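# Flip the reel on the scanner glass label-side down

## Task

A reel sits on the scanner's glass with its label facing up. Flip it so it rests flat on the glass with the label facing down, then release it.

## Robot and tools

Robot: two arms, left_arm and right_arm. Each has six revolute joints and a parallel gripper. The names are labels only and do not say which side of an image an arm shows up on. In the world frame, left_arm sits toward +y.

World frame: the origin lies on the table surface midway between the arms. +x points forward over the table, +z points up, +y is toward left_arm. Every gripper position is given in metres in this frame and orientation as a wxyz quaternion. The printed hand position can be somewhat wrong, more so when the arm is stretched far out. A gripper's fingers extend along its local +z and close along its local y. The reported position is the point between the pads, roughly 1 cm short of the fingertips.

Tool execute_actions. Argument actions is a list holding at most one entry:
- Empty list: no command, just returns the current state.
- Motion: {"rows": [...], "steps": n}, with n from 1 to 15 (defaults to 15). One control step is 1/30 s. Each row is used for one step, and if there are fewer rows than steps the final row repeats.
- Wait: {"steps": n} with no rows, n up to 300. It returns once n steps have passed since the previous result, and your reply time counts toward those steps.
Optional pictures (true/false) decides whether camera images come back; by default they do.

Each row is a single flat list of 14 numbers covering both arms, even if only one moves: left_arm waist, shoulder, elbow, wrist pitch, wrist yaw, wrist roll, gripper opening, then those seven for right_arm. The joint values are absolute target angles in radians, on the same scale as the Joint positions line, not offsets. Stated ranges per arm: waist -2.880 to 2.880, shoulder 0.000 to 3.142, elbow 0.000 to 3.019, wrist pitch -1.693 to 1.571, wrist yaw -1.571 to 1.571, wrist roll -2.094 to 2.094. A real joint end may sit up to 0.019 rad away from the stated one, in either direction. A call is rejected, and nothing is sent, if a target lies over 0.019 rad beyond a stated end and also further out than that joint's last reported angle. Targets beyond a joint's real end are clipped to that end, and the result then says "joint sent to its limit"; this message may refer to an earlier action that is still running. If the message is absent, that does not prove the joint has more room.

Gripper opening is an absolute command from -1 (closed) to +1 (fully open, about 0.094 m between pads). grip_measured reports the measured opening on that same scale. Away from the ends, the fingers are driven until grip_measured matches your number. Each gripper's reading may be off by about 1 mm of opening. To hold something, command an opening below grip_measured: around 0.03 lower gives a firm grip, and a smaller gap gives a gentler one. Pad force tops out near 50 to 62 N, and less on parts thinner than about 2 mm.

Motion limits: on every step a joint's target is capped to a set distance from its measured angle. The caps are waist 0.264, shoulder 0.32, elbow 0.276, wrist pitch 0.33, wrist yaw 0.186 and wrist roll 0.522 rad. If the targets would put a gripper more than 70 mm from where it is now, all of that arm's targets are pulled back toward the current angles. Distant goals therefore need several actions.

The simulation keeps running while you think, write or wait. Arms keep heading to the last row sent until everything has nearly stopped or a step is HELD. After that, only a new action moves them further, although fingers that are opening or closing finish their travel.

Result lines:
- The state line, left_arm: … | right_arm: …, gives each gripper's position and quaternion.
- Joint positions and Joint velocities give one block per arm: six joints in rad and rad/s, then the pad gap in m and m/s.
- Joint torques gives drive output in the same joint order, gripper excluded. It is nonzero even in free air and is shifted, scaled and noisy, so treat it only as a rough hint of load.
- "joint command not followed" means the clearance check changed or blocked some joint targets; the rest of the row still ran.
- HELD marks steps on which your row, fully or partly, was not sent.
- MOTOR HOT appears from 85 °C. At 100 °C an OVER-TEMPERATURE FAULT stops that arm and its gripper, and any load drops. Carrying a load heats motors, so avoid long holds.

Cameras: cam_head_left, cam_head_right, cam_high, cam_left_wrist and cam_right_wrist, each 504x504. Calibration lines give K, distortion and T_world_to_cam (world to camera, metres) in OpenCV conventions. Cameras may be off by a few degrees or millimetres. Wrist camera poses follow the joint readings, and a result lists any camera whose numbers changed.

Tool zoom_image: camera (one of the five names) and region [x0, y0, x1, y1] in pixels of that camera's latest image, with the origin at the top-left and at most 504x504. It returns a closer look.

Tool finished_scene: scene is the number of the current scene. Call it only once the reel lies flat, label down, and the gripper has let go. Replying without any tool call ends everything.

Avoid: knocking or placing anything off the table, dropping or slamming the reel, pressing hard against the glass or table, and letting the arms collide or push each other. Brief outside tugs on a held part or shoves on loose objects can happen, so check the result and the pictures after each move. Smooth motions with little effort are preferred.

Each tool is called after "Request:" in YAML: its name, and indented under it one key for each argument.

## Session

Request:
execute_actions:
  actions: []

Scene clock: 0.00 s of 5600.00 s.
left_arm: end_effector_position=(+0.6800, +0.6048, +0.1783) grip_measured=+1.000 end_effector_quat_wxyz=(+0.211, -0.268, +0.913, +0.223) | right_arm: end_effector_position=(+0.5271, +0.0592, +0.2202) grip_measured=+1.000 end_effector_quat_wxyz=(+0.306, +0.022, +0.893, +0.330)
Joint positions: left_arm=[ 0.604  2.079  1.96  -0.949 -0.388 -0.076  0.094] | right_arm=[ 0.415  1.647  1.286 -0.297 -0.239  0.666  0.094]
Joint velocities: left_arm=[-0.005  0.005  0.002  0.007  0.022  0.037  0.   ] | right_arm=[ 0.005 -0.005  0.002  0.012 -0.081  0.007  0.   ]
Joint torques (N m, as the arm reports them, + toward a larger angle): no reading
Motor temperatures (°C, as the motors report them): left_arm=[23 25 32 25 27 26] | right_arm=[23 25 30 24 23 23]
camera_calibration (this result's frames):
cam_left_wrist: T_world_to_cam=[[0.592796, -0.749221, -0.2954, 0.109285], [-0.769842, -0.63488, 0.0653571, 0.9011], [-0.236511, 0.188668, -0.953135, 0.338026], [0, 0, 0, 1]] pos_world=[0.708868, 0.590193, 0.295574]
cam_right_wrist: T_world_to_cam=[[0.1589, -0.774185, -0.612689, 0.0987967], [-0.987292, -0.126089, -0.0967277, 0.563203], [-0.00236843, 0.620273, -0.784383, 0.2659], [0, 0, 0, 1]] pos_world=[0.540977, -0.0174294, 0.323576]

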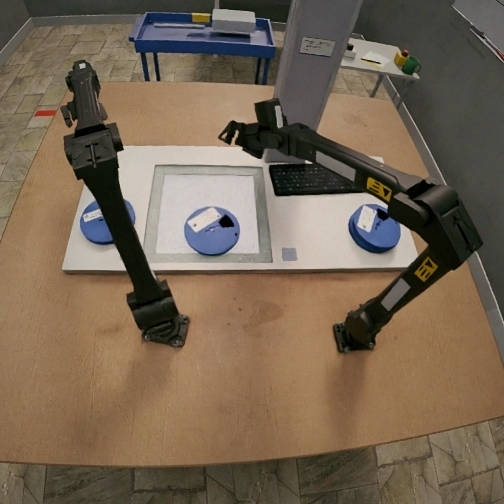

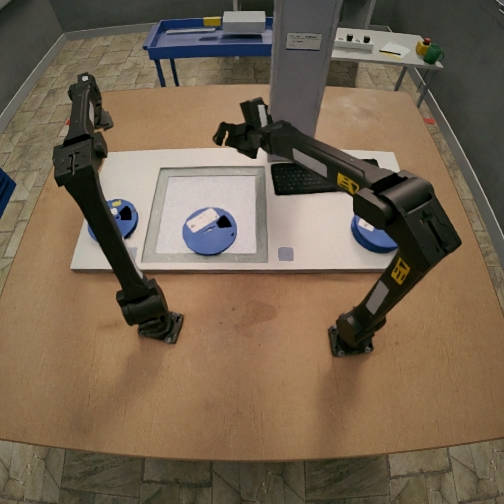

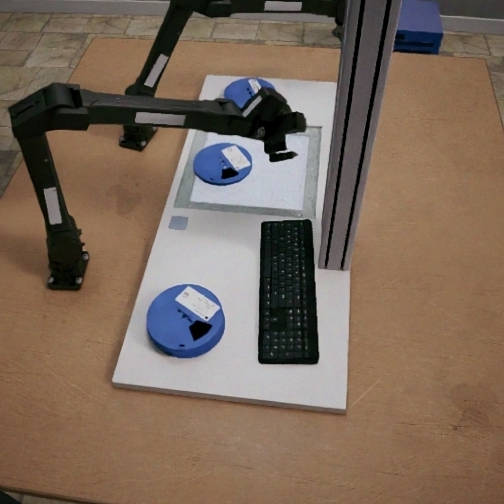

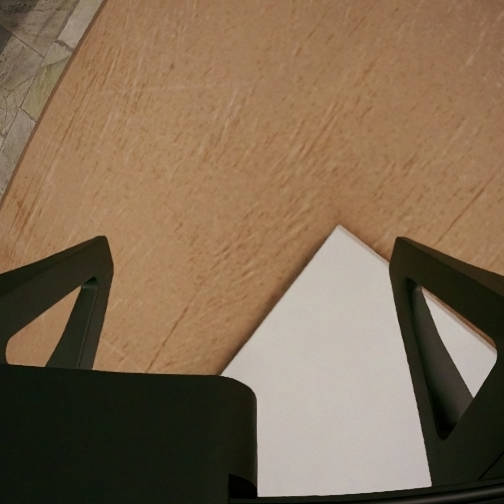

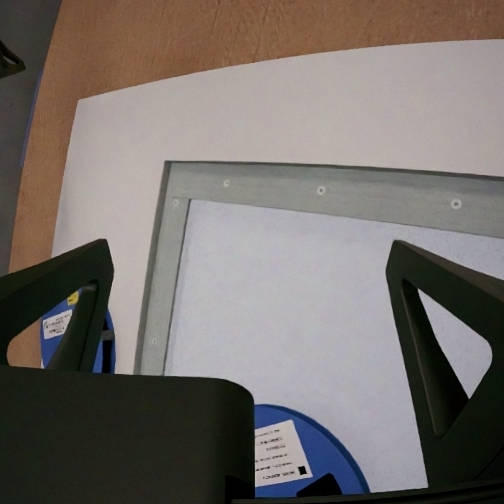

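Request:
execute_actions:
  actions:
    - {"rows":[[0.45,1.6,1.4,-1.1,0,-0.9,-0.4,0.6,1.25,0.8,-0.1,0,1.571,-0.57]]}
  pictures: false

Request:
execute_actions:
  actions:
    - {"rows":[[0.35,1.52,1.25,-1.1,0,-0.9,-0.4,0.72,1.25,0.6,0.1,0,1.571,-0.57]],"steps":10}
  pictures: false

Request:
execute_actions:
  actions:
    - {"rows":[[0.3,1.52,1.2,-1.1,0,-0.9,-0.4,0.74,1.26,0.57,0.12,0,1.571,-0.57],[0.27,1.52,1.16,-1.1,0,-0.9,-0.4,0.76,1.27,0.55,0.14,0,1.571,-0.57],[0.24,1.52,1.12,-1.1,0,-0.9,-0.4,0.77,1.28,0.53,0.16,0,1.571,-0.57],[0.21,1.52,1.09,-1.1,0,-0.9,-0.4,0.78,1.29,0.51,0.18,0,1.571,-0.57],[0.19,1.52,1.06,-1.1,0,-0.9,-0.4,0.785,1.3,0.49,0.19,0,1.571,-0.57],[0.176,1.52,1.04,-1.1,0,-0.9,-0.4,0.785,1.31,0.485,0.195,0,1.571,-0.57]]}

Scene clock: 9.20 s of 5600.00 s.
left_arm: end_effector_position=(+0.5343, +0.3708, +0.2188) grip_measured=-0.399 end_effector_quat_wxyz=(+0.152, -0.467, +0.870, -0.043) | right_arm: end_effector_position=(+0.3545, +0.0340, +0.2205) grip_measured=-0.568 end_effector_quat_wxyz=(+0.226, +0.329, +0.810, +0.429)
Joint positions: left_arm=[ 0.428  1.562  1.412 -1.103  0.001 -0.768  0.028] | right_arm=[ 0.613  1.224  0.795 -0.13  -0.002  1.471  0.02 ]
Joint velocities: left_arm=[-0.112 -0.366 -0.017 -0.002 -0.022 -0.799  0.   ] | right_arm=[-0.054  0.093 -0.022 -0.012  0.022  0.52  -0.   ]
Joint torques (N m, as the arm reports them, + toward a larger angle): left_arm=[ 4.15 -8.63  8.2   1.39 -0.05 -0.07] | right_arm=[-0.4  -6.05  8.56  2.58  0.09  0.09]
Motor temperatures (°C, as the motors report them): left_arm=[23 27 34 25 27 26] | right_arm=[23 27 34 24 23 23]
Steps of this call (steps 1 to 90: nothing new was sent; then 5.70 s passed at rest; steps 91 to 105: all 15 steps of this action). Readings (joint positions):
91: left_arm=[0.602 2.069 1.945 -0.952 -0.355 -0.107] | right_arm=[0.422 1.637 1.269 -0.278 -0.193 0.703]
92: left_arm=[0.599 2.046 1.907 -0.964 -0.316 -0.145] | right_arm=[0.430 1.614 1.231 -0.248 -0.141 0.750]
94: left_arm=[0.585 1.987 1.824 -0.997 -0.238 -0.222] | right_arm=[0.464 1.542 1.134 -0.217 -0.071 0.847]
98: left_arm=[0.531 1.834 1.647 -1.039 -0.083 -0.397] | right_arm=[0.561 1.344 0.904 -0.156 -0.010 1.134]
105: the state above

Scene clock: 9.53 s of 5600.00 s.
left_arm: end_effector_position=(+0.4909, +0.3168, +0.1745) grip_measured=-0.399 end_effector_quat_wxyz=(+0.098, -0.480, +0.871, -0.039) | right_arm: end_effector_position=(+0.2851, +0.0457, +0.1350) grip_measured=-0.568 end_effector_quat_wxyz=(+0.175, +0.319, +0.827, +0.428)
Joint positions: left_arm=[ 0.339  1.514  1.255 -1.101  0.    -0.877  0.028] | right_arm=[ 0.727  1.253  0.588  0.055 -0.001  1.549  0.02 ]
Joint velocities: left_arm=[ 0.024  0.103  0.012  0.017  0.007 -0.095  0.001] | right_arm=[-0.015  0.024 -0.012  0.125 -0.051  0.007 -0.   ]
Joint torques (N m, as the arm reports them, + toward a larger angle): left_arm=[  3.47 -11.67   8.28   0.96  -0.04  -0.08] | right_arm=[-0.1  -7.02  7.92  2.76  0.12  0.1 ]
Motor temperatures (°C, as the motors report them): left_arm=[23 27 34 25 27 26] | right_arm=[23 27 34 24 23 23]
Steps of this call (steps 1 to 10: all 10 steps of this action). Readings (joint positions):
1: left_arm=[0.420 1.546 1.397 -1.095 -0.001 -0.790] | right_arm=[0.617 1.226 0.778 -0.093 0.001 1.484]
2: left_arm=[0.412 1.523 1.364 -1.088 -0.002 -0.809] | right_arm=[0.628 1.224 0.746 -0.031 0.002 1.495]
4: left_arm=[0.382 1.490 1.294 -1.095 -0.002 -0.839] | right_arm=[0.670 1.225 0.671 0.038 0.002 1.516]
8: left_arm=[0.340 1.503 1.255 -1.101 0.000 -0.870] | right_arm=[0.727 1.246 0.590 0.053 -0.001 1.542]
10: the state above

Scene clock: 10.03 s of 5600.00 s.
left_arm: end_effector_position=(+0.4099, +0.2344, +0.0863) grip_measured=-0.399 end_effector_quat_wxyz=(-0.010, -0.409, +0.912, +0.004) | right_arm: end_effector_position=(+0.2486, +0.0420, +0.0826) grip_measured=-0.568 end_effector_quat_wxyz=(+0.154, +0.304, +0.845, +0.412)
Joint positions: left_arm=[ 0.163  1.525  1.035 -1.101  0.002 -0.889  0.028] | right_arm=[ 0.781  1.309  0.484  0.166 -0.001  1.559  0.02 ]
Joint velocities: left_arm=[ 0.122  0.005 -0.017 -0.012 -0.081 -0.037  0.   ] | right_arm=[-0.015 -0.015  0.007  0.002 -0.066  0.022 -0.001]
Joint torques (N m, as the arm reports them, + toward a larger angle): left_arm=[  3.72 -11.29   7.91   0.58  -0.19  -0.09] | right_arm=[ 1.09 -7.34  6.27  2.36  0.08  0.08]
Motor temperatures (°C, as the motors report them): left_arm=[23 27 34 25 27 26] | right_arm=[23 27 34 24 23 23]
Steps of this call (steps 1 to 15: all 15 steps of this action). Readings (joint positions):
1: left_arm=[0.338 1.515 1.249 -1.099 -0.000 -0.879] | right_arm=[0.728 1.253 0.588 0.064 -0.001 1.551]
2: left_arm=[0.332 1.514 1.235 -1.098 -0.001 -0.881] | right_arm=[0.729 1.253 0.584 0.081 -0.001 1.552]
4: left_arm=[0.302 1.506 1.179 -1.096 -0.002 -0.885] | right_arm=[0.742 1.254 0.565 0.122 -0.001 1.554]
8: left_arm=[0.190 1.512 1.058 -1.098 0.000 -0.888] | right_arm=[0.778 1.281 0.505 0.162 -0.001 1.556]
15: the state above
camera_calibration (this result's frames):
cam_left_wrist: T_world_to_cam=[[0.752101, -0.658692, -0.0216629, -0.145444], [-0.517477, -0.610577, 0.599511, 0.308807], [-0.40812, -0.439682, -0.800073, 0.460776], [0, 0, 0, 1]] pos_world=[0.457241, 0.295342, 0.180371]
cam_right_wrist: T_world_to_cam=[[-0.391448, -0.463316, -0.795052, 0.184213], [-0.920131, 0.186458, 0.344373, 0.206583], [-0.0113097, 0.866356, -0.4993, 0.136376], [0, 0, 0, 1]] pos_world=[0.263736, -0.0713205, 0.143409]

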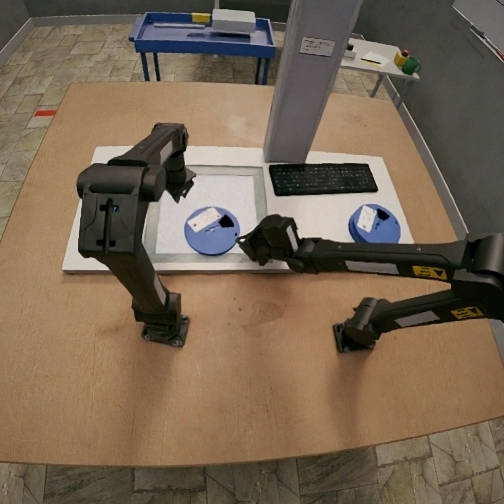

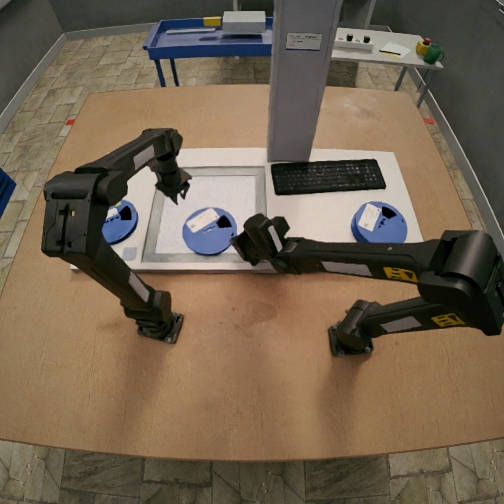

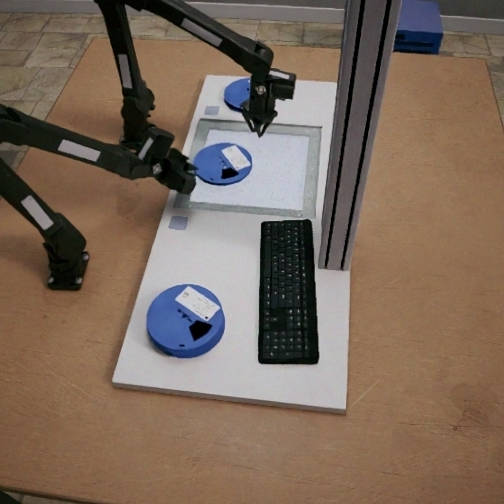

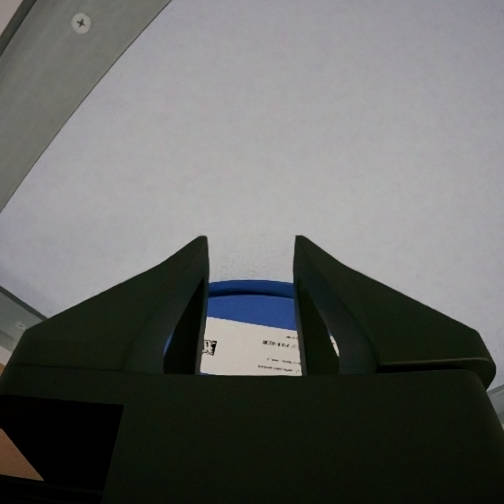

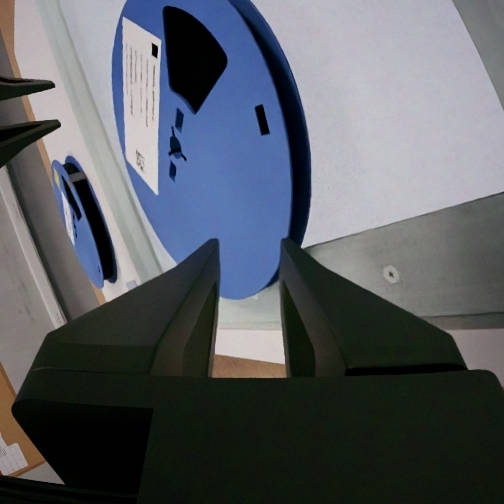

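Request:
execute_actions:
  actions:
    - {"rows":[[0.18,1.535,1.02,-1.08,0,-0.9,-0.4,0.785,1.325,0.475,0.21,0,1.571,-0.5],[0.18,1.545,1.015,-1.06,0,-0.9,-0.4,0.785,1.34,0.47,0.225,0,1.571,-0.5],[0.18,1.555,1.01,-1.04,0,-0.9,-0.4,0.785,1.355,0.465,0.24,0,1.571,-0.5],[0.18,1.565,1.0,-1.02,0,-0.9,-0.4,0.785,1.367,0.46,0.255,0,1.571,-0.5],[0.18,1.575,0.995,-1.0,0,-0.9,-0.4,0.785,1.378,0.46,0.27,0,1.571,-0.5],[0.18,1.582,0.988,-0.98,0,-0.9,-0.4,0.785,1.388,0.46,0.283,0,1.571,-0.5],[0.18,1.588,0.98,-0.966,0,-0.9,-0.4,0.785,1.395,0.46,0.293,0,1.571,-0.5]]}

Scene clock: 14.00 s of 5600.00 s.
left_arm: end_effector_position=(+0.4169, +0.2383, +0.0476) grip_measured=-0.399 end_effector_quat_wxyz=(-0.000, -0.414, +0.910, -0.001) | right_arm: end_effector_position=(+0.2503, +0.0439, +0.0599) grip_measured=-0.502 end_effector_quat_wxyz=(+0.154, +0.305, +0.845, +0.412)
Joint positions: left_arm=[ 0.173  1.585  0.988 -0.973  0.002 -0.891  0.028] | right_arm=[ 0.781  1.39   0.468  0.262 -0.001  1.559  0.023]
Joint velocities: left_arm=[ 0.015 -0.005 -0.012  0.002  0.066  0.022  0.   ] | right_arm=[-0.005 -0.005  0.007  0.027  0.007  0.007  0.   ]
Joint torques (N m, as the arm reports them, + toward a larger angle): left_arm=[  3.59 -11.58   7.01   0.78  -0.1   -0.08] | right_arm=[ 0.86 -7.09  5.36  2.38  0.08  0.06]
Motor temperatures (°C, as the motors report them): left_arm=[23 27 34 25 27 26] | right_arm=[23 26 34 24 23 23]
Steps of this call (steps 1 to 15: the robot went on to your last target; steps 16 to 90: nothing new was sent; then 0.47 s passed at rest; steps 91 to 105: all 15 steps of this action). Readings (joint positions):
91: left_arm=[0.173 1.525 1.035 -1.099 0.002 -0.890] | right_arm=[0.781 1.309 0.484 0.169 -0.001 1.559]
92: left_arm=[0.173 1.525 1.033 -1.090 0.002 -0.890] | right_arm=[0.781 1.311 0.484 0.176 -0.001 1.559]
94: left_arm=[0.173 1.528 1.027 -1.061 0.002 -0.890] | right_arm=[0.781 1.322 0.482 0.202 -0.001 1.559]
98: left_arm=[0.173 1.555 1.004 -0.992 0.002 -0.890] | right_arm=[0.781 1.369 0.475 0.252 -0.001 1.559]
105: the state above
camera_calibration (this result's frames):
cam_left_wrist: T_world_to_cam=[[0.759624, -0.65034, -0.00549135, -0.154907], [-0.52316, -0.616045, 0.58889, 0.342112], [-0.386362, -0.444462, -0.808194, 0.426819], [0, 0, 0, 1]] pos_world=[0.461557, 0.299719, 0.142636]
cam_right_wrist: T_world_to_cam=[[-0.392132, -0.463531, -0.794589, 0.167869], [-0.919838, 0.186806, 0.344967, 0.215386], [-0.0114687, 0.866165, -0.499626, 0.123513], [0, 0, 0, 1]] pos_world=[0.265363, -0.0694051, 0.120796]

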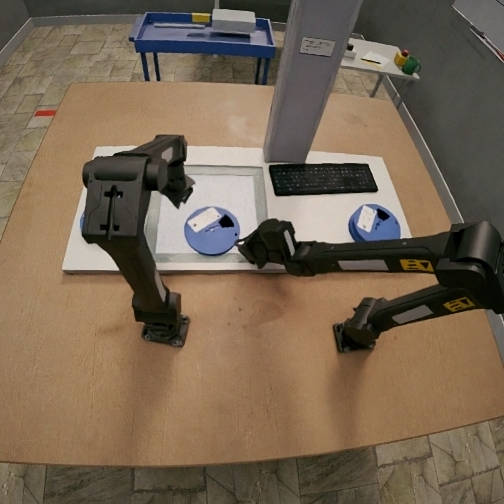

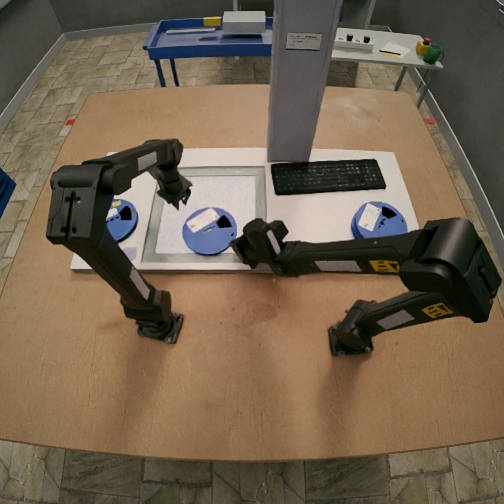

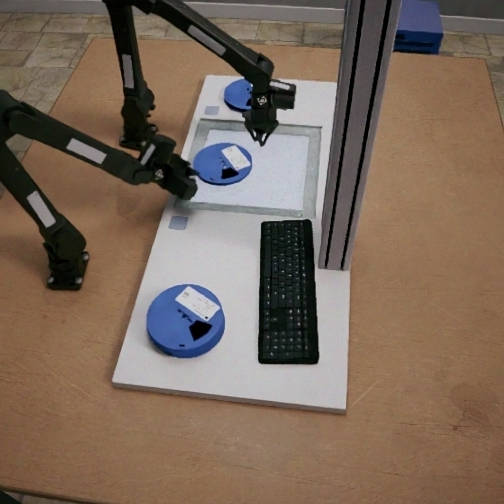

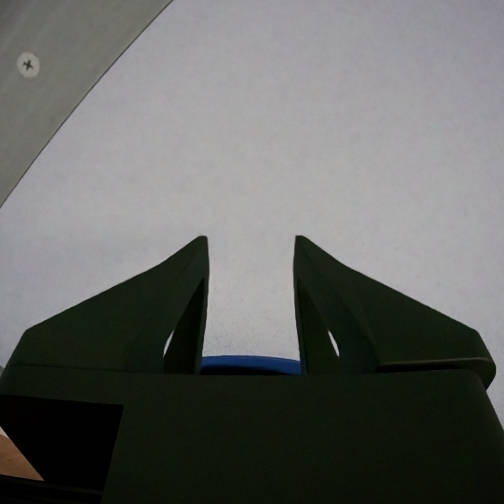

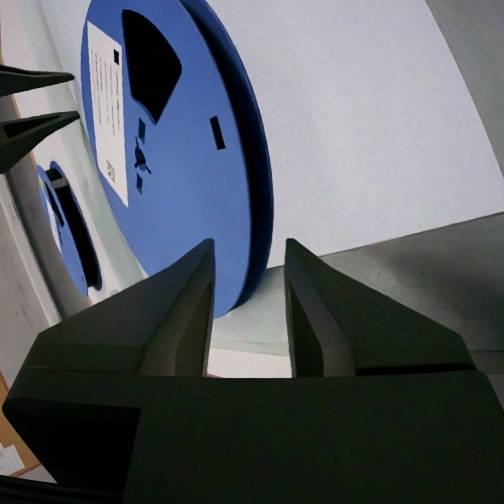

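Request:
execute_actions:
  actions:
    - {"rows":[[0.18,1.588,0.98,-0.966,0,-0.9,-0.4,0.785,1.4,0.512,0.28,0,1.571,-0.4],[0.18,1.588,0.98,-0.966,0,-0.9,-0.4,0.785,1.406,0.518,0.28,0,1.571,-0.4],[0.18,1.588,0.98,-0.966,0,-0.9,-0.4,0.785,1.412,0.524,0.28,0,1.571,-0.4],[0.18,1.588,0.98,-0.966,0,-0.9,-0.4,0.785,1.42,0.531,0.28,0,1.571,-0.4],[0.18,1.588,0.98,-0.966,0,-0.9,-0.4,0.785,1.428,0.539,0.28,0,1.571,-0.4],[0.18,1.588,0.98,-0.966,0,-0.9,-0.4,0.785,1.436,0.547,0.28,0,1.571,-0.4],[0.18,1.588,0.98,-0.966,0,-0.9,-0.4,0.785,1.444,0.555,0.28,0,1.571,-0.4],[0.18,1.588,0.98,-0.966,0,-0.9,-0.4,0.785,1.452,0.563,0.28,0,1.571,-0.4],[0.18,1.588,0.98,-0.966,0,-0.9,-0.4,0.785,1.46,0.571,0.28,0,1.571,-0.4],[0.18,1.588,0.98,-0.966,0,-0.9,-0.4,0.785,1.468,0.579,0.28,0,1.571,-0.4],[0.18,1.588,0.98,-0.966,0,-0.9,-0.4,0.785,1.476,0.587,0.28,0,1.571,-0.4]]}

Scene clock: 21.40 s of 5600.00 s.
left_arm: end_effector_position=(+0.4169, +0.2383, +0.0476) grip_measured=-0.399 end_effector_quat_wxyz=(+0.000, -0.414, +0.910, -0.001) | right_arm: end_effector_position=(+0.2680, +0.0647, +0.0574) grip_measured=-0.402 end_effector_quat_wxyz=(+0.153, +0.305, +0.845, +0.411)
Joint positions: left_arm=[ 0.173  1.585  0.988 -0.973  0.002 -0.891  0.028] | right_arm=[ 0.781  1.466  0.539  0.264 -0.001  1.559  0.028]
Joint velocities: left_arm=[-0.015 -0.015 -0.017 -0.007  0.007  0.022 -0.   ] | right_arm=[-0.015  0.005  0.002 -0.022  0.007 -0.022  0.   ]
Joint torques (N m, as the arm reports them, + toward a larger angle): left_arm=[  3.26 -11.22   6.77   0.92  -0.13  -0.08] | right_arm=[ 1.18 -7.63  8.64  1.93  0.14  0.06]
Motor temperatures (°C, as the motors report them): left_arm=[23 27 33 25 27 26] | right_arm=[23 26 34 24 23 23]
Steps of this call (steps 1 to 15: the robot went on to your last target; steps 16 to 90: nothing new was sent; then 3.90 s passed at rest; steps 91 to 105: all 15 steps of this action). Readings (joint positions):
91: left_arm=[0.173 1.585 0.988 -0.973 0.002 -0.891] | right_arm=[0.781 1.390 0.468 0.264 -0.001 1.559]
92: left_arm=[0.173 1.585 0.988 -0.973 0.002 -0.891] | right_arm=[0.781 1.390 0.468 0.264 -0.001 1.559]
94: left_arm=[0.173 1.585 0.988 -0.973 0.002 -0.891] | right_arm=[0.781 1.392 0.469 0.264 -0.001 1.559]
98: left_arm=[0.173 1.585 0.988 -0.973 0.002 -0.891] | right_arm=[0.781 1.418 0.489 0.264 -0.001 1.559]
105: the state above
camera_calibration (this result's frames):
cam_left_wrist: T_world_to_cam=[[0.759626, -0.65034, -0.00519267, -0.154995], [-0.523384, -0.616037, 0.5887, 0.342259], [-0.386053, -0.444474, -0.808335, 0.426735], [0, 0, 0, 1]] pos_world=[0.461614, 0.299717, 0.142652]
cam_right_wrist: T_world_to_cam=[[-0.393504, -0.465147, -0.792965, 0.182874], [-0.91924, 0.18751, 0.346176, 0.228367], [-0.012334, 0.865147, -0.501367, 0.10481], [0, 0, 0, 1]] pos_world=[0.283178, -0.0484341, 0.118506]

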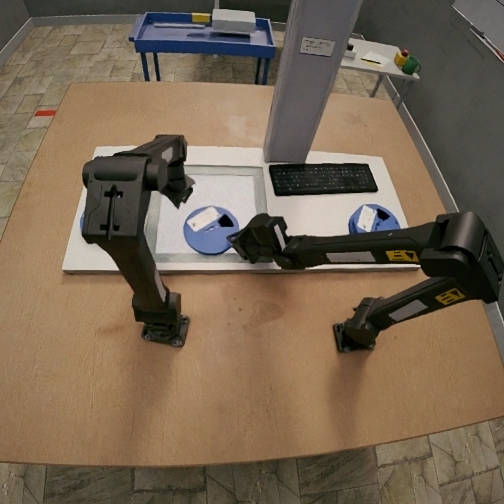

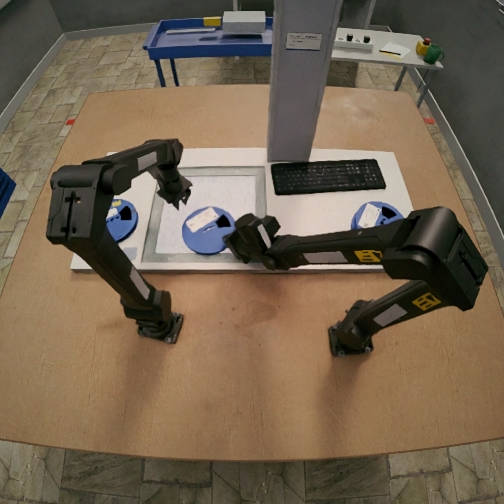

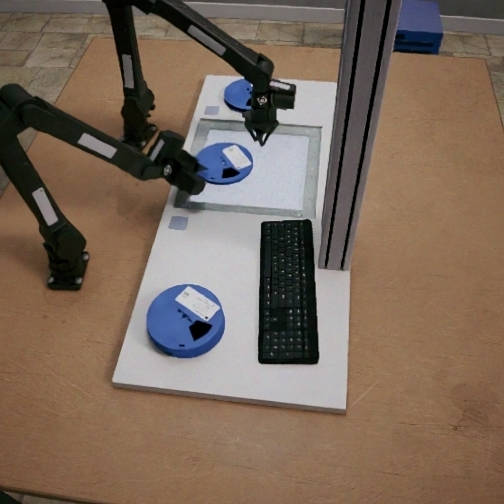

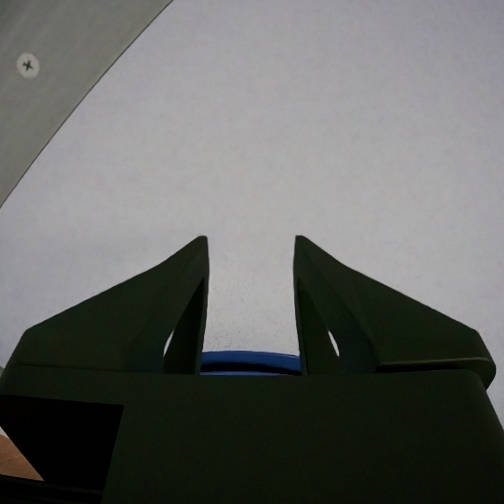

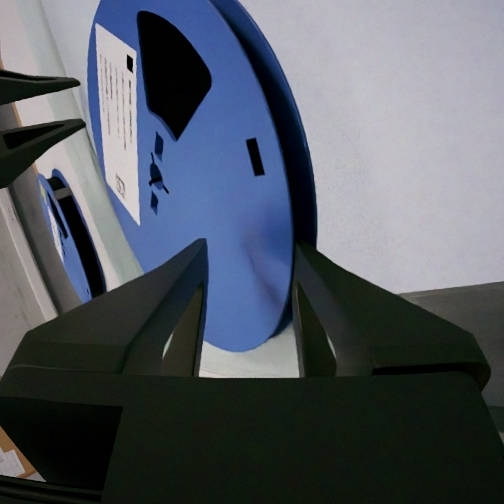

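The fingertip is in the groove. Pushing the reel up to the left-hand stop.

Request:
execute_actions:
  actions:
    - {"rows":[[0.18,1.588,0.98,-0.966,0,-0.9,-0.4,0.785,1.484,0.596,0.28,0,1.571,-0.4],[0.18,1.588,0.98,-0.966,0,-0.9,-0.4,0.785,1.492,0.605,0.28,0,1.571,-0.4],[0.18,1.588,0.98,-0.966,0,-0.9,-0.4,0.785,1.5,0.614,0.28,0,1.571,-0.4],[0.18,1.588,0.98,-0.966,0,-0.9,-0.4,0.785,1.508,0.623,0.28,0,1.571,-0.4],[0.18,1.588,0.98,-0.966,0,-0.9,-0.4,0.785,1.516,0.632,0.28,0,1.571,-0.4],[0.18,1.588,0.98,-0.966,0,-0.9,-0.4,0.785,1.524,0.641,0.28,0,1.571,-0.4],[0.18,1.588,0.98,-0.966,0,-0.9,-0.4,0.785,1.532,0.65,0.28,0,1.571,-0.4],[0.18,1.588,0.98,-0.966,0,-0.9,-0.4,0.785,1.54,0.659,0.28,0,1.571,-0.4],[0.18,1.588,0.98,-0.966,0,-0.9,-0.4,0.785,1.548,0.668,0.28,0,1.571,-0.4],[0.18,1.588,0.98,-0.966,0,-0.9,-0.4,0.785,1.556,0.677,0.28,0,1.571,-0.4],[0.18,1.588,0.98,-0.966,0,-0.9,-0.4,0.785,1.564,0.686,0.28,0,1.571,-0.4],[0.18,1.588,0.98,-0.966,0,-0.9,-0.4,0.785,1.57,0.693,0.28,0,1.571,-0.4]]}
  pictures: false

Request:
execute_actions:
  actions:
    - {"steps":6}

Scene clock: 31.27 s of 5600.00 s.
left_arm: end_effector_position=(+0.4169, +0.2383, +0.0476) grip_measured=-0.399 end_effector_quat_wxyz=(+0.000, -0.414, +0.910, -0.001) | right_arm: end_effector_position=(+0.2937, +0.0950, +0.0571) grip_measured=-0.402 end_effector_quat_wxyz=(+0.155, +0.304, +0.844, +0.415)
Joint positions: left_arm=[ 0.173  1.585  0.988 -0.973  0.002 -0.891  0.028] | right_arm=[ 0.781  1.559  0.641  0.264 -0.001  1.559  0.028]
Joint velocities: left_arm=[ 0.005 -0.005  0.007 -0.007 -0.051  0.051 -0.001] | right_arm=[-0.005  0.054  0.061  0.012 -0.081  0.066  0.001]
Joint torques (N m, as the arm reports them, + toward a larger angle): left_arm=[  3.23 -10.81   6.6    0.85  -0.1   -0.03] | right_arm=[ 1.04 -9.98  8.81  2.01  0.09  0.07]
Motor temperatures (°C, as the motors report them): left_arm=[23 27 33 25 27 26] | right_arm=[23 26 35 24 23 23]
Steps of this call (steps 1 to 15: the robot went on to your last target; steps 16 to 90: nothing new was sent; then 6.37 s passed at rest; steps 91 to 105: all 15 steps of this action). Readings (joint positions):
91: left_arm=[0.173 1.585 0.988 -0.973 0.002 -0.891] | right_arm=[0.781 1.466 0.539 0.264 -0.001 1.559]
92: left_arm=[0.173 1.585 0.988 -0.973 0.002 -0.891] | right_arm=[0.781 1.467 0.540 0.264 -0.001 1.559]
94: left_arm=[0.173 1.585 0.988 -0.973 0.002 -0.891] | right_arm=[0.781 1.474 0.546 0.264 -0.001 1.559]
98: left_arm=[0.173 1.585 0.988 -0.973 0.002 -0.891] | right_arm=[0.781 1.507 0.582 0.264 -0.001 1.559]
105: the state above

Scene clock: 31.47 s of 5600.00 s.
left_arm: end_effector_position=(+0.4169, +0.2383, +0.0476) grip_measured=-0.399 end_effector_quat_wxyz=(+0.000, -0.414, +0.910, -0.001) | right_arm: end_effector_position=(+0.2940, +0.0953, +0.0572) grip_measured=-0.402 end_effector_quat_wxyz=(+0.155, +0.304, +0.843, +0.415)
Joint positions: left_arm=[ 0.173  1.585  0.988 -0.973  0.002 -0.891  0.028] | right_arm=[ 0.781  1.56   0.643  0.264 -0.001  1.559  0.028]
Joint velocities: left_arm=[-0.005  0.005  0.007  0.007 -0.081 -0.051  0.001] | right_arm=[-0.015  0.015  0.002 -0.002 -0.007 -0.066 -0.   ]
Joint torques (N m, as the arm reports them, + toward a larger angle): left_arm=[  3.5  -11.29   6.67   0.9   -0.09  -0.04] | right_arm=[ 0.95 -9.43  9.28  2.06  0.08  0.04]
Motor temperatures (°C, as the motors report them): left_arm=[23 27 33 25 27 26] | right_arm=[23 26 35 24 23 23]
Steps of this call (steps 1 to 6: the robot went on to your last target). Readings (joint positions):
1: left_arm=[0.173 1.585 0.988 -0.973 0.002 -0.891] | right_arm=[0.781 1.560 0.643 0.264 -0.001 1.559]
2: left_arm=[0.173 1.585 0.988 -0.973 0.002 -0.891] | right_arm=[0.781 1.560 0.643 0.264 -0.001 1.559]
4: left_arm=[0.173 1.585 0.988 -0.973 0.002 -0.891] | right_arm=[0.781 1.560 0.643 0.264 -0.001 1.559]
6: the state above
camera_calibration (this result's frames):
cam_left_wrist: T_world_to_cam=[[0.759626, -0.65034, -0.00519267, -0.154995], [-0.523384, -0.616037, 0.5887, 0.342259], [-0.386053, -0.444474, -0.808335, 0.426735], [0, 0, 0, 1]] pos_world=[0.461614, 0.299717, 0.142652]
cam_right_wrist: T_world_to_cam=[[-0.38859, -0.459362, -0.798739, 0.205489], [-0.921364, 0.185009, 0.341847, 0.24773], [-0.00925753, 0.868768, -0.495133, 0.0769131], [0, 0, 0, 1]] pos_world=[0.308813, -0.0182581, 0.117529]

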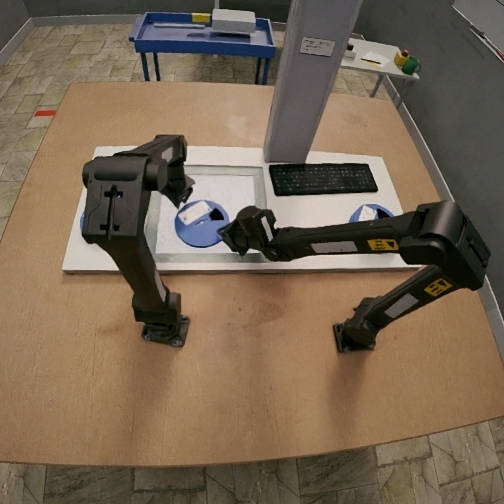

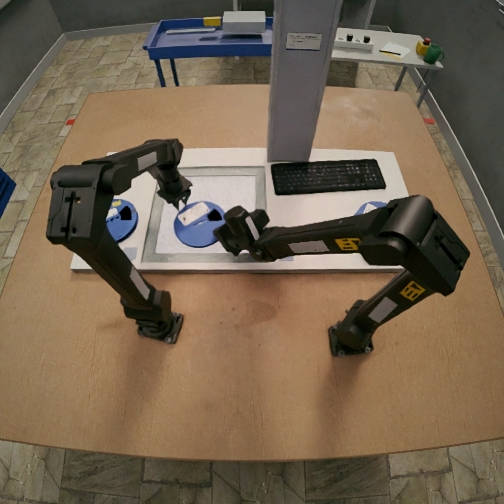

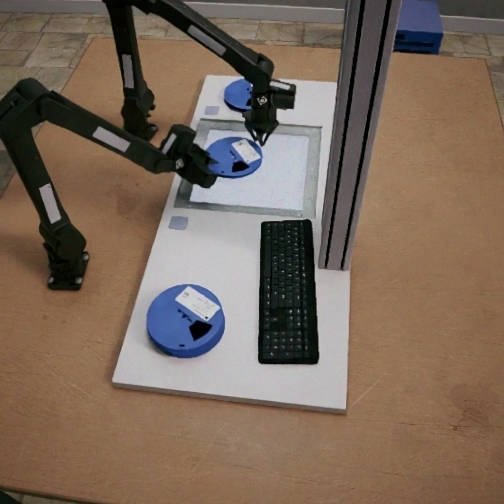

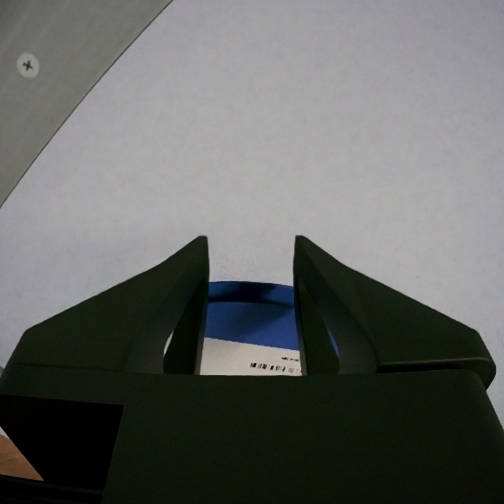

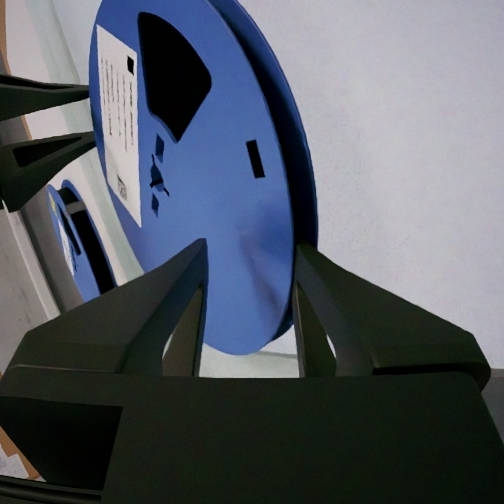

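Request:
execute_actions:
  actions:
    - {"rows":[[0.18,1.588,0.98,-0.966,0,-0.9,-0.4,0.785,1.55,0.69,0.28,0,1.571,-0.43],[0.18,1.588,0.98,-0.966,0,-0.9,-0.4,0.785,1.542,0.69,0.28,0,1.571,-0.46],[0.18,1.588,0.98,-0.966,0,-0.9,-0.4,0.785,1.536,0.69,0.28,0,1.571,-0.49],[0.18,1.588,0.98,-0.966,0,-0.9,-0.4,0.785,1.53,0.69,0.28,0,1.571,-0.52],[0.18,1.588,0.98,-0.966,0,-0.9,-0.4,0.785,1.524,0.69,0.28,0,1.571,-0.55],[0.18,1.588,0.98,-0.966,0,-0.9,-0.4,0.785,1.518,0.69,0.28,0,1.571,-0.58],[0.18,1.588,0.98,-0.966,0,-0.9,-0.4,0.785,1.512,0.69,0.28,0,1.571,-0.6],[0.18,1.588,0.98,-0.966,0,-0.9,-0.4,0.785,1.506,0.69,0.28,0,1.571,-0.62],[0.18,1.588,0.98,-0.966,0,-0.9,-0.4,0.785,1.5,0.69,0.28,0,1.571,-0.64],[0.18,1.588,0.98,-0.966,0,-0.9,-0.4,0.785,1.494,0.69,0.28,0,1.571,-0.66],[0.18,1.588,0.98,-0.966,0,-0.9,-0.4,0.785,1.488,0.69,0.28,0,1.571,-0.68],[0.18,1.588,0.98,-0.966,0,-0.9,-0.4,0.785,1.482,0.69,0.28,0,1.571,-0.69],[0.18,1.588,0.98,-0.966,0,-0.9,-0.4,0.785,1.476,0.69,0.28,0,1.571,-0.7],[0.18,1.588,0.98,-0.966,0,-0.9,-0.4,0.785,1.47,0.69,0.285,0,1.571,-0.7]]}
  pictures: false

Request:
execute_actions:
  actions:
    - {"rows":[[0.18,1.588,0.98,-0.966,0,-0.9,-0.4,0.785,1.467,0.69,0.292,0,1.571,-0.71],[0.18,1.588,0.98,-0.966,0,-0.9,-0.4,0.785,1.464,0.69,0.3,0,1.571,-0.72],[0.18,1.588,0.98,-0.966,0,-0.9,-0.4,0.785,1.461,0.69,0.308,0,1.571,-0.73],[0.18,1.588,0.98,-0.966,0,-0.9,-0.4,0.785,1.458,0.69,0.316,0,1.571,-0.74],[0.18,1.588,0.98,-0.966,0,-0.9,-0.4,0.785,1.455,0.69,0.324,0,1.571,-0.75],[0.18,1.588,0.98,-0.966,0,-0.9,-0.4,0.785,1.452,0.69,0.332,0,1.571,-0.77],[0.18,1.588,0.98,-0.966,0,-0.9,-0.4,0.785,1.449,0.69,0.34,0,1.571,-0.79],[0.18,1.588,0.98,-0.966,0,-0.9,-0.4,0.785,1.446,0.69,0.348,0,1.571,-0.81],[0.18,1.588,0.98,-0.966,0,-0.9,-0.4,0.785,1.443,0.69,0.356,0,1.571,-0.83],[0.18,1.588,0.98,-0.966,0,-0.9,-0.4,0.785,1.44,0.69,0.364,0,1.571,-0.85],[0.18,1.588,0.98,-0.966,0,-0.9,-0.4,0.785,1.44,0.69,0.37,0,1.571,-0.87],[0.18,1.588,0.98,-0.966,0,-0.9,-0.4,0.785,1.44,0.69,0.37,0,1.571,-0.89],[0.18,1.588,0.98,-0.966,0,-0.9,-0.4,0.785,1.44,0.69,0.37,0,1.571,-0.9]]}

Scene clock: 49.53 s of 5600.00 s.
left_arm: end_effector_position=(+0.4179, +0.2405, +0.0476) grip_measured=-0.399 end_effector_quat_wxyz=(+0.002, -0.416, +0.909, -0.000) | right_arm: end_effector_position=(+0.2963, +0.0980, +0.0871) grip_measured=-0.698 end_effector_quat_wxyz=(+0.164, +0.299, +0.830, +0.440)
Joint positions: left_arm=[ 0.177  1.585  0.988 -0.969 -0.002 -0.891  0.028] | right_arm=[ 0.781  1.499  0.643  0.264 -0.001  1.559  0.014]
Joint velocities: left_arm=[-0.005 -0.005 -0.012  0.012 -0.022 -0.037 -0.   ] | right_arm=[-0.015 -0.22   0.007  0.012 -0.022  0.007 -0.   ]
Joint torques (N m, as the arm reports them, + toward a larger angle): left_arm=[  2.73 -10.96   6.63   0.78   0.08  -0.07] | right_arm=[  0.94 -11.14   9.36   2.22   0.08   0.06]
Motor temperatures (°C, as the motors report them): left_arm=[23 27 33 25 27 26] | right_arm=[23 26 37 24 23 23]
Steps of this call (steps 1 to 15: the robot went on to your last target; steps 16 to 90: nothing new was sent; then 14.57 s passed at rest; steps 91 to 105: all 15 steps of this action). Readings (joint positions):
91: left_arm=[0.173 1.585 0.988 -0.973 0.002 -0.891] | right_arm=[0.781 1.560 0.643 0.264 -0.001 1.559]
92: left_arm=[0.173 1.585 0.988 -0.973 0.002 -0.891] | right_arm=[0.781 1.560 0.643 0.264 -0.001 1.559]
94: left_arm=[0.173 1.585 0.988 -0.973 0.002 -0.891] | right_arm=[0.781 1.559 0.643 0.264 -0.001 1.559]
98: left_arm=[0.173 1.585 0.988 -0.972 0.000 -0.891] | right_arm=[0.781 1.548 0.643 0.264 -0.001 1.559]
105: the state above

Scene clock: 50.03 s of 5600.00 s.
left_arm: end_effector_position=(+0.4186, +0.2420, +0.0476) grip_measured=-0.399 end_effector_quat_wxyz=(+0.004, -0.417, +0.909, +0.000) | right_arm: end_effector_position=(+0.3028, +0.1057, +0.1229) grip_measured=-0.898 end_effector_quat_wxyz=(+0.182, +0.290, +0.804, +0.486)
Joint positions: left_arm=[ 0.179  1.585  0.988 -0.967 -0.004 -0.891  0.028] | right_arm=[ 0.781  1.458  0.643  0.335 -0.001  1.559  0.005]
Joint velocities: left_arm=[-0.015  0.005  0.007  0.007  0.022 -0.022  0.002] | right_arm=[-0.005 -0.034  0.012  0.056  0.066 -0.051 -0.   ]
Joint torques (N m, as the arm reports them, + toward a larger angle): left_arm=[  2.74 -10.74   6.74   0.59   0.06  -0.05] | right_arm=[  0.98 -11.48   9.44   2.6    0.07   0.06]
Motor temperatures (°C, as the motors report them): left_arm=[23 27 33 25 27 26] | right_arm=[23 26 37 24 23 23]
Steps of this call (steps 1 to 15: all 15 steps of this action). Readings (joint positions):
1: left_arm=[0.177 1.585 0.988 -0.969 -0.002 -0.891] | right_arm=[0.781 1.492 0.643 0.264 -0.001 1.559]
2: left_arm=[0.177 1.585 0.988 -0.969 -0.002 -0.891] | right_arm=[0.781 1.487 0.643 0.265 -0.001 1.559]
4: left_arm=[0.177 1.585 0.988 -0.969 -0.002 -0.891] | right_arm=[0.781 1.481 0.643 0.272 -0.001 1.559]
8: left_arm=[0.177 1.585 0.988 -0.968 -0.005 -0.891] | right_arm=[0.781 1.474 0.643 0.294 -0.001 1.559]
15: the state above
camera_calibration (this result's frames):
cam_left_wrist: T_world_to_cam=[[0.764117, -0.645066, -0.00397288, -0.157001], [-0.522799, -0.62287, 0.581992, 0.347152], [-0.377898, -0.442633, -0.813185, 0.425411], [0, 0, 0, 1]] pos_world=[0.46222, 0.303255, 0.143274]
cam_right_wrist: T_world_to_cam=[[-0.293429, -0.347342, -0.890648, 0.236764], [-0.955155, 0.145232, 0.258043, 0.25622], [0.0397213, 0.926424, -0.374381, 0.0647289], [0, 0, 0, 1]] pos_world=[0.311632, -0.0149397, 0.168991]

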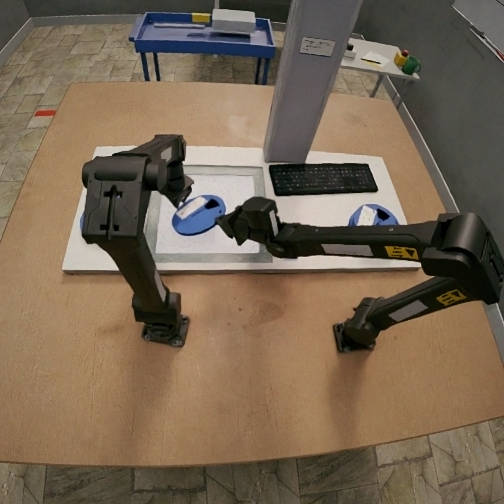

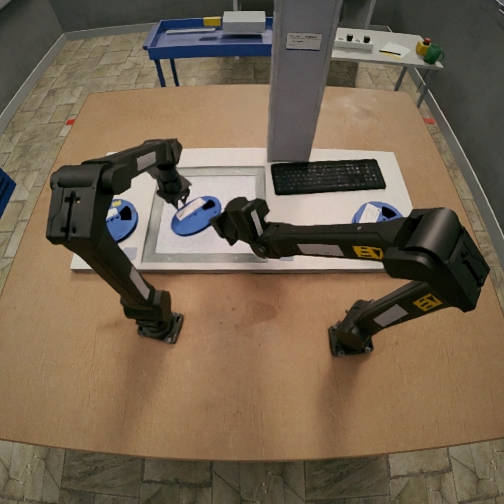

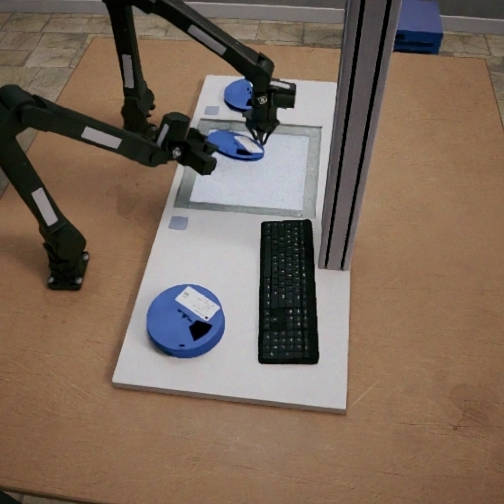

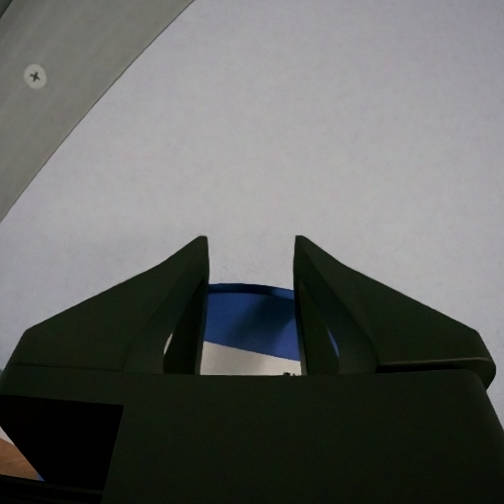

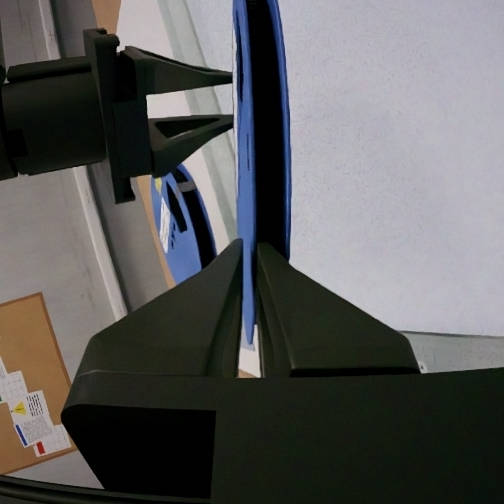

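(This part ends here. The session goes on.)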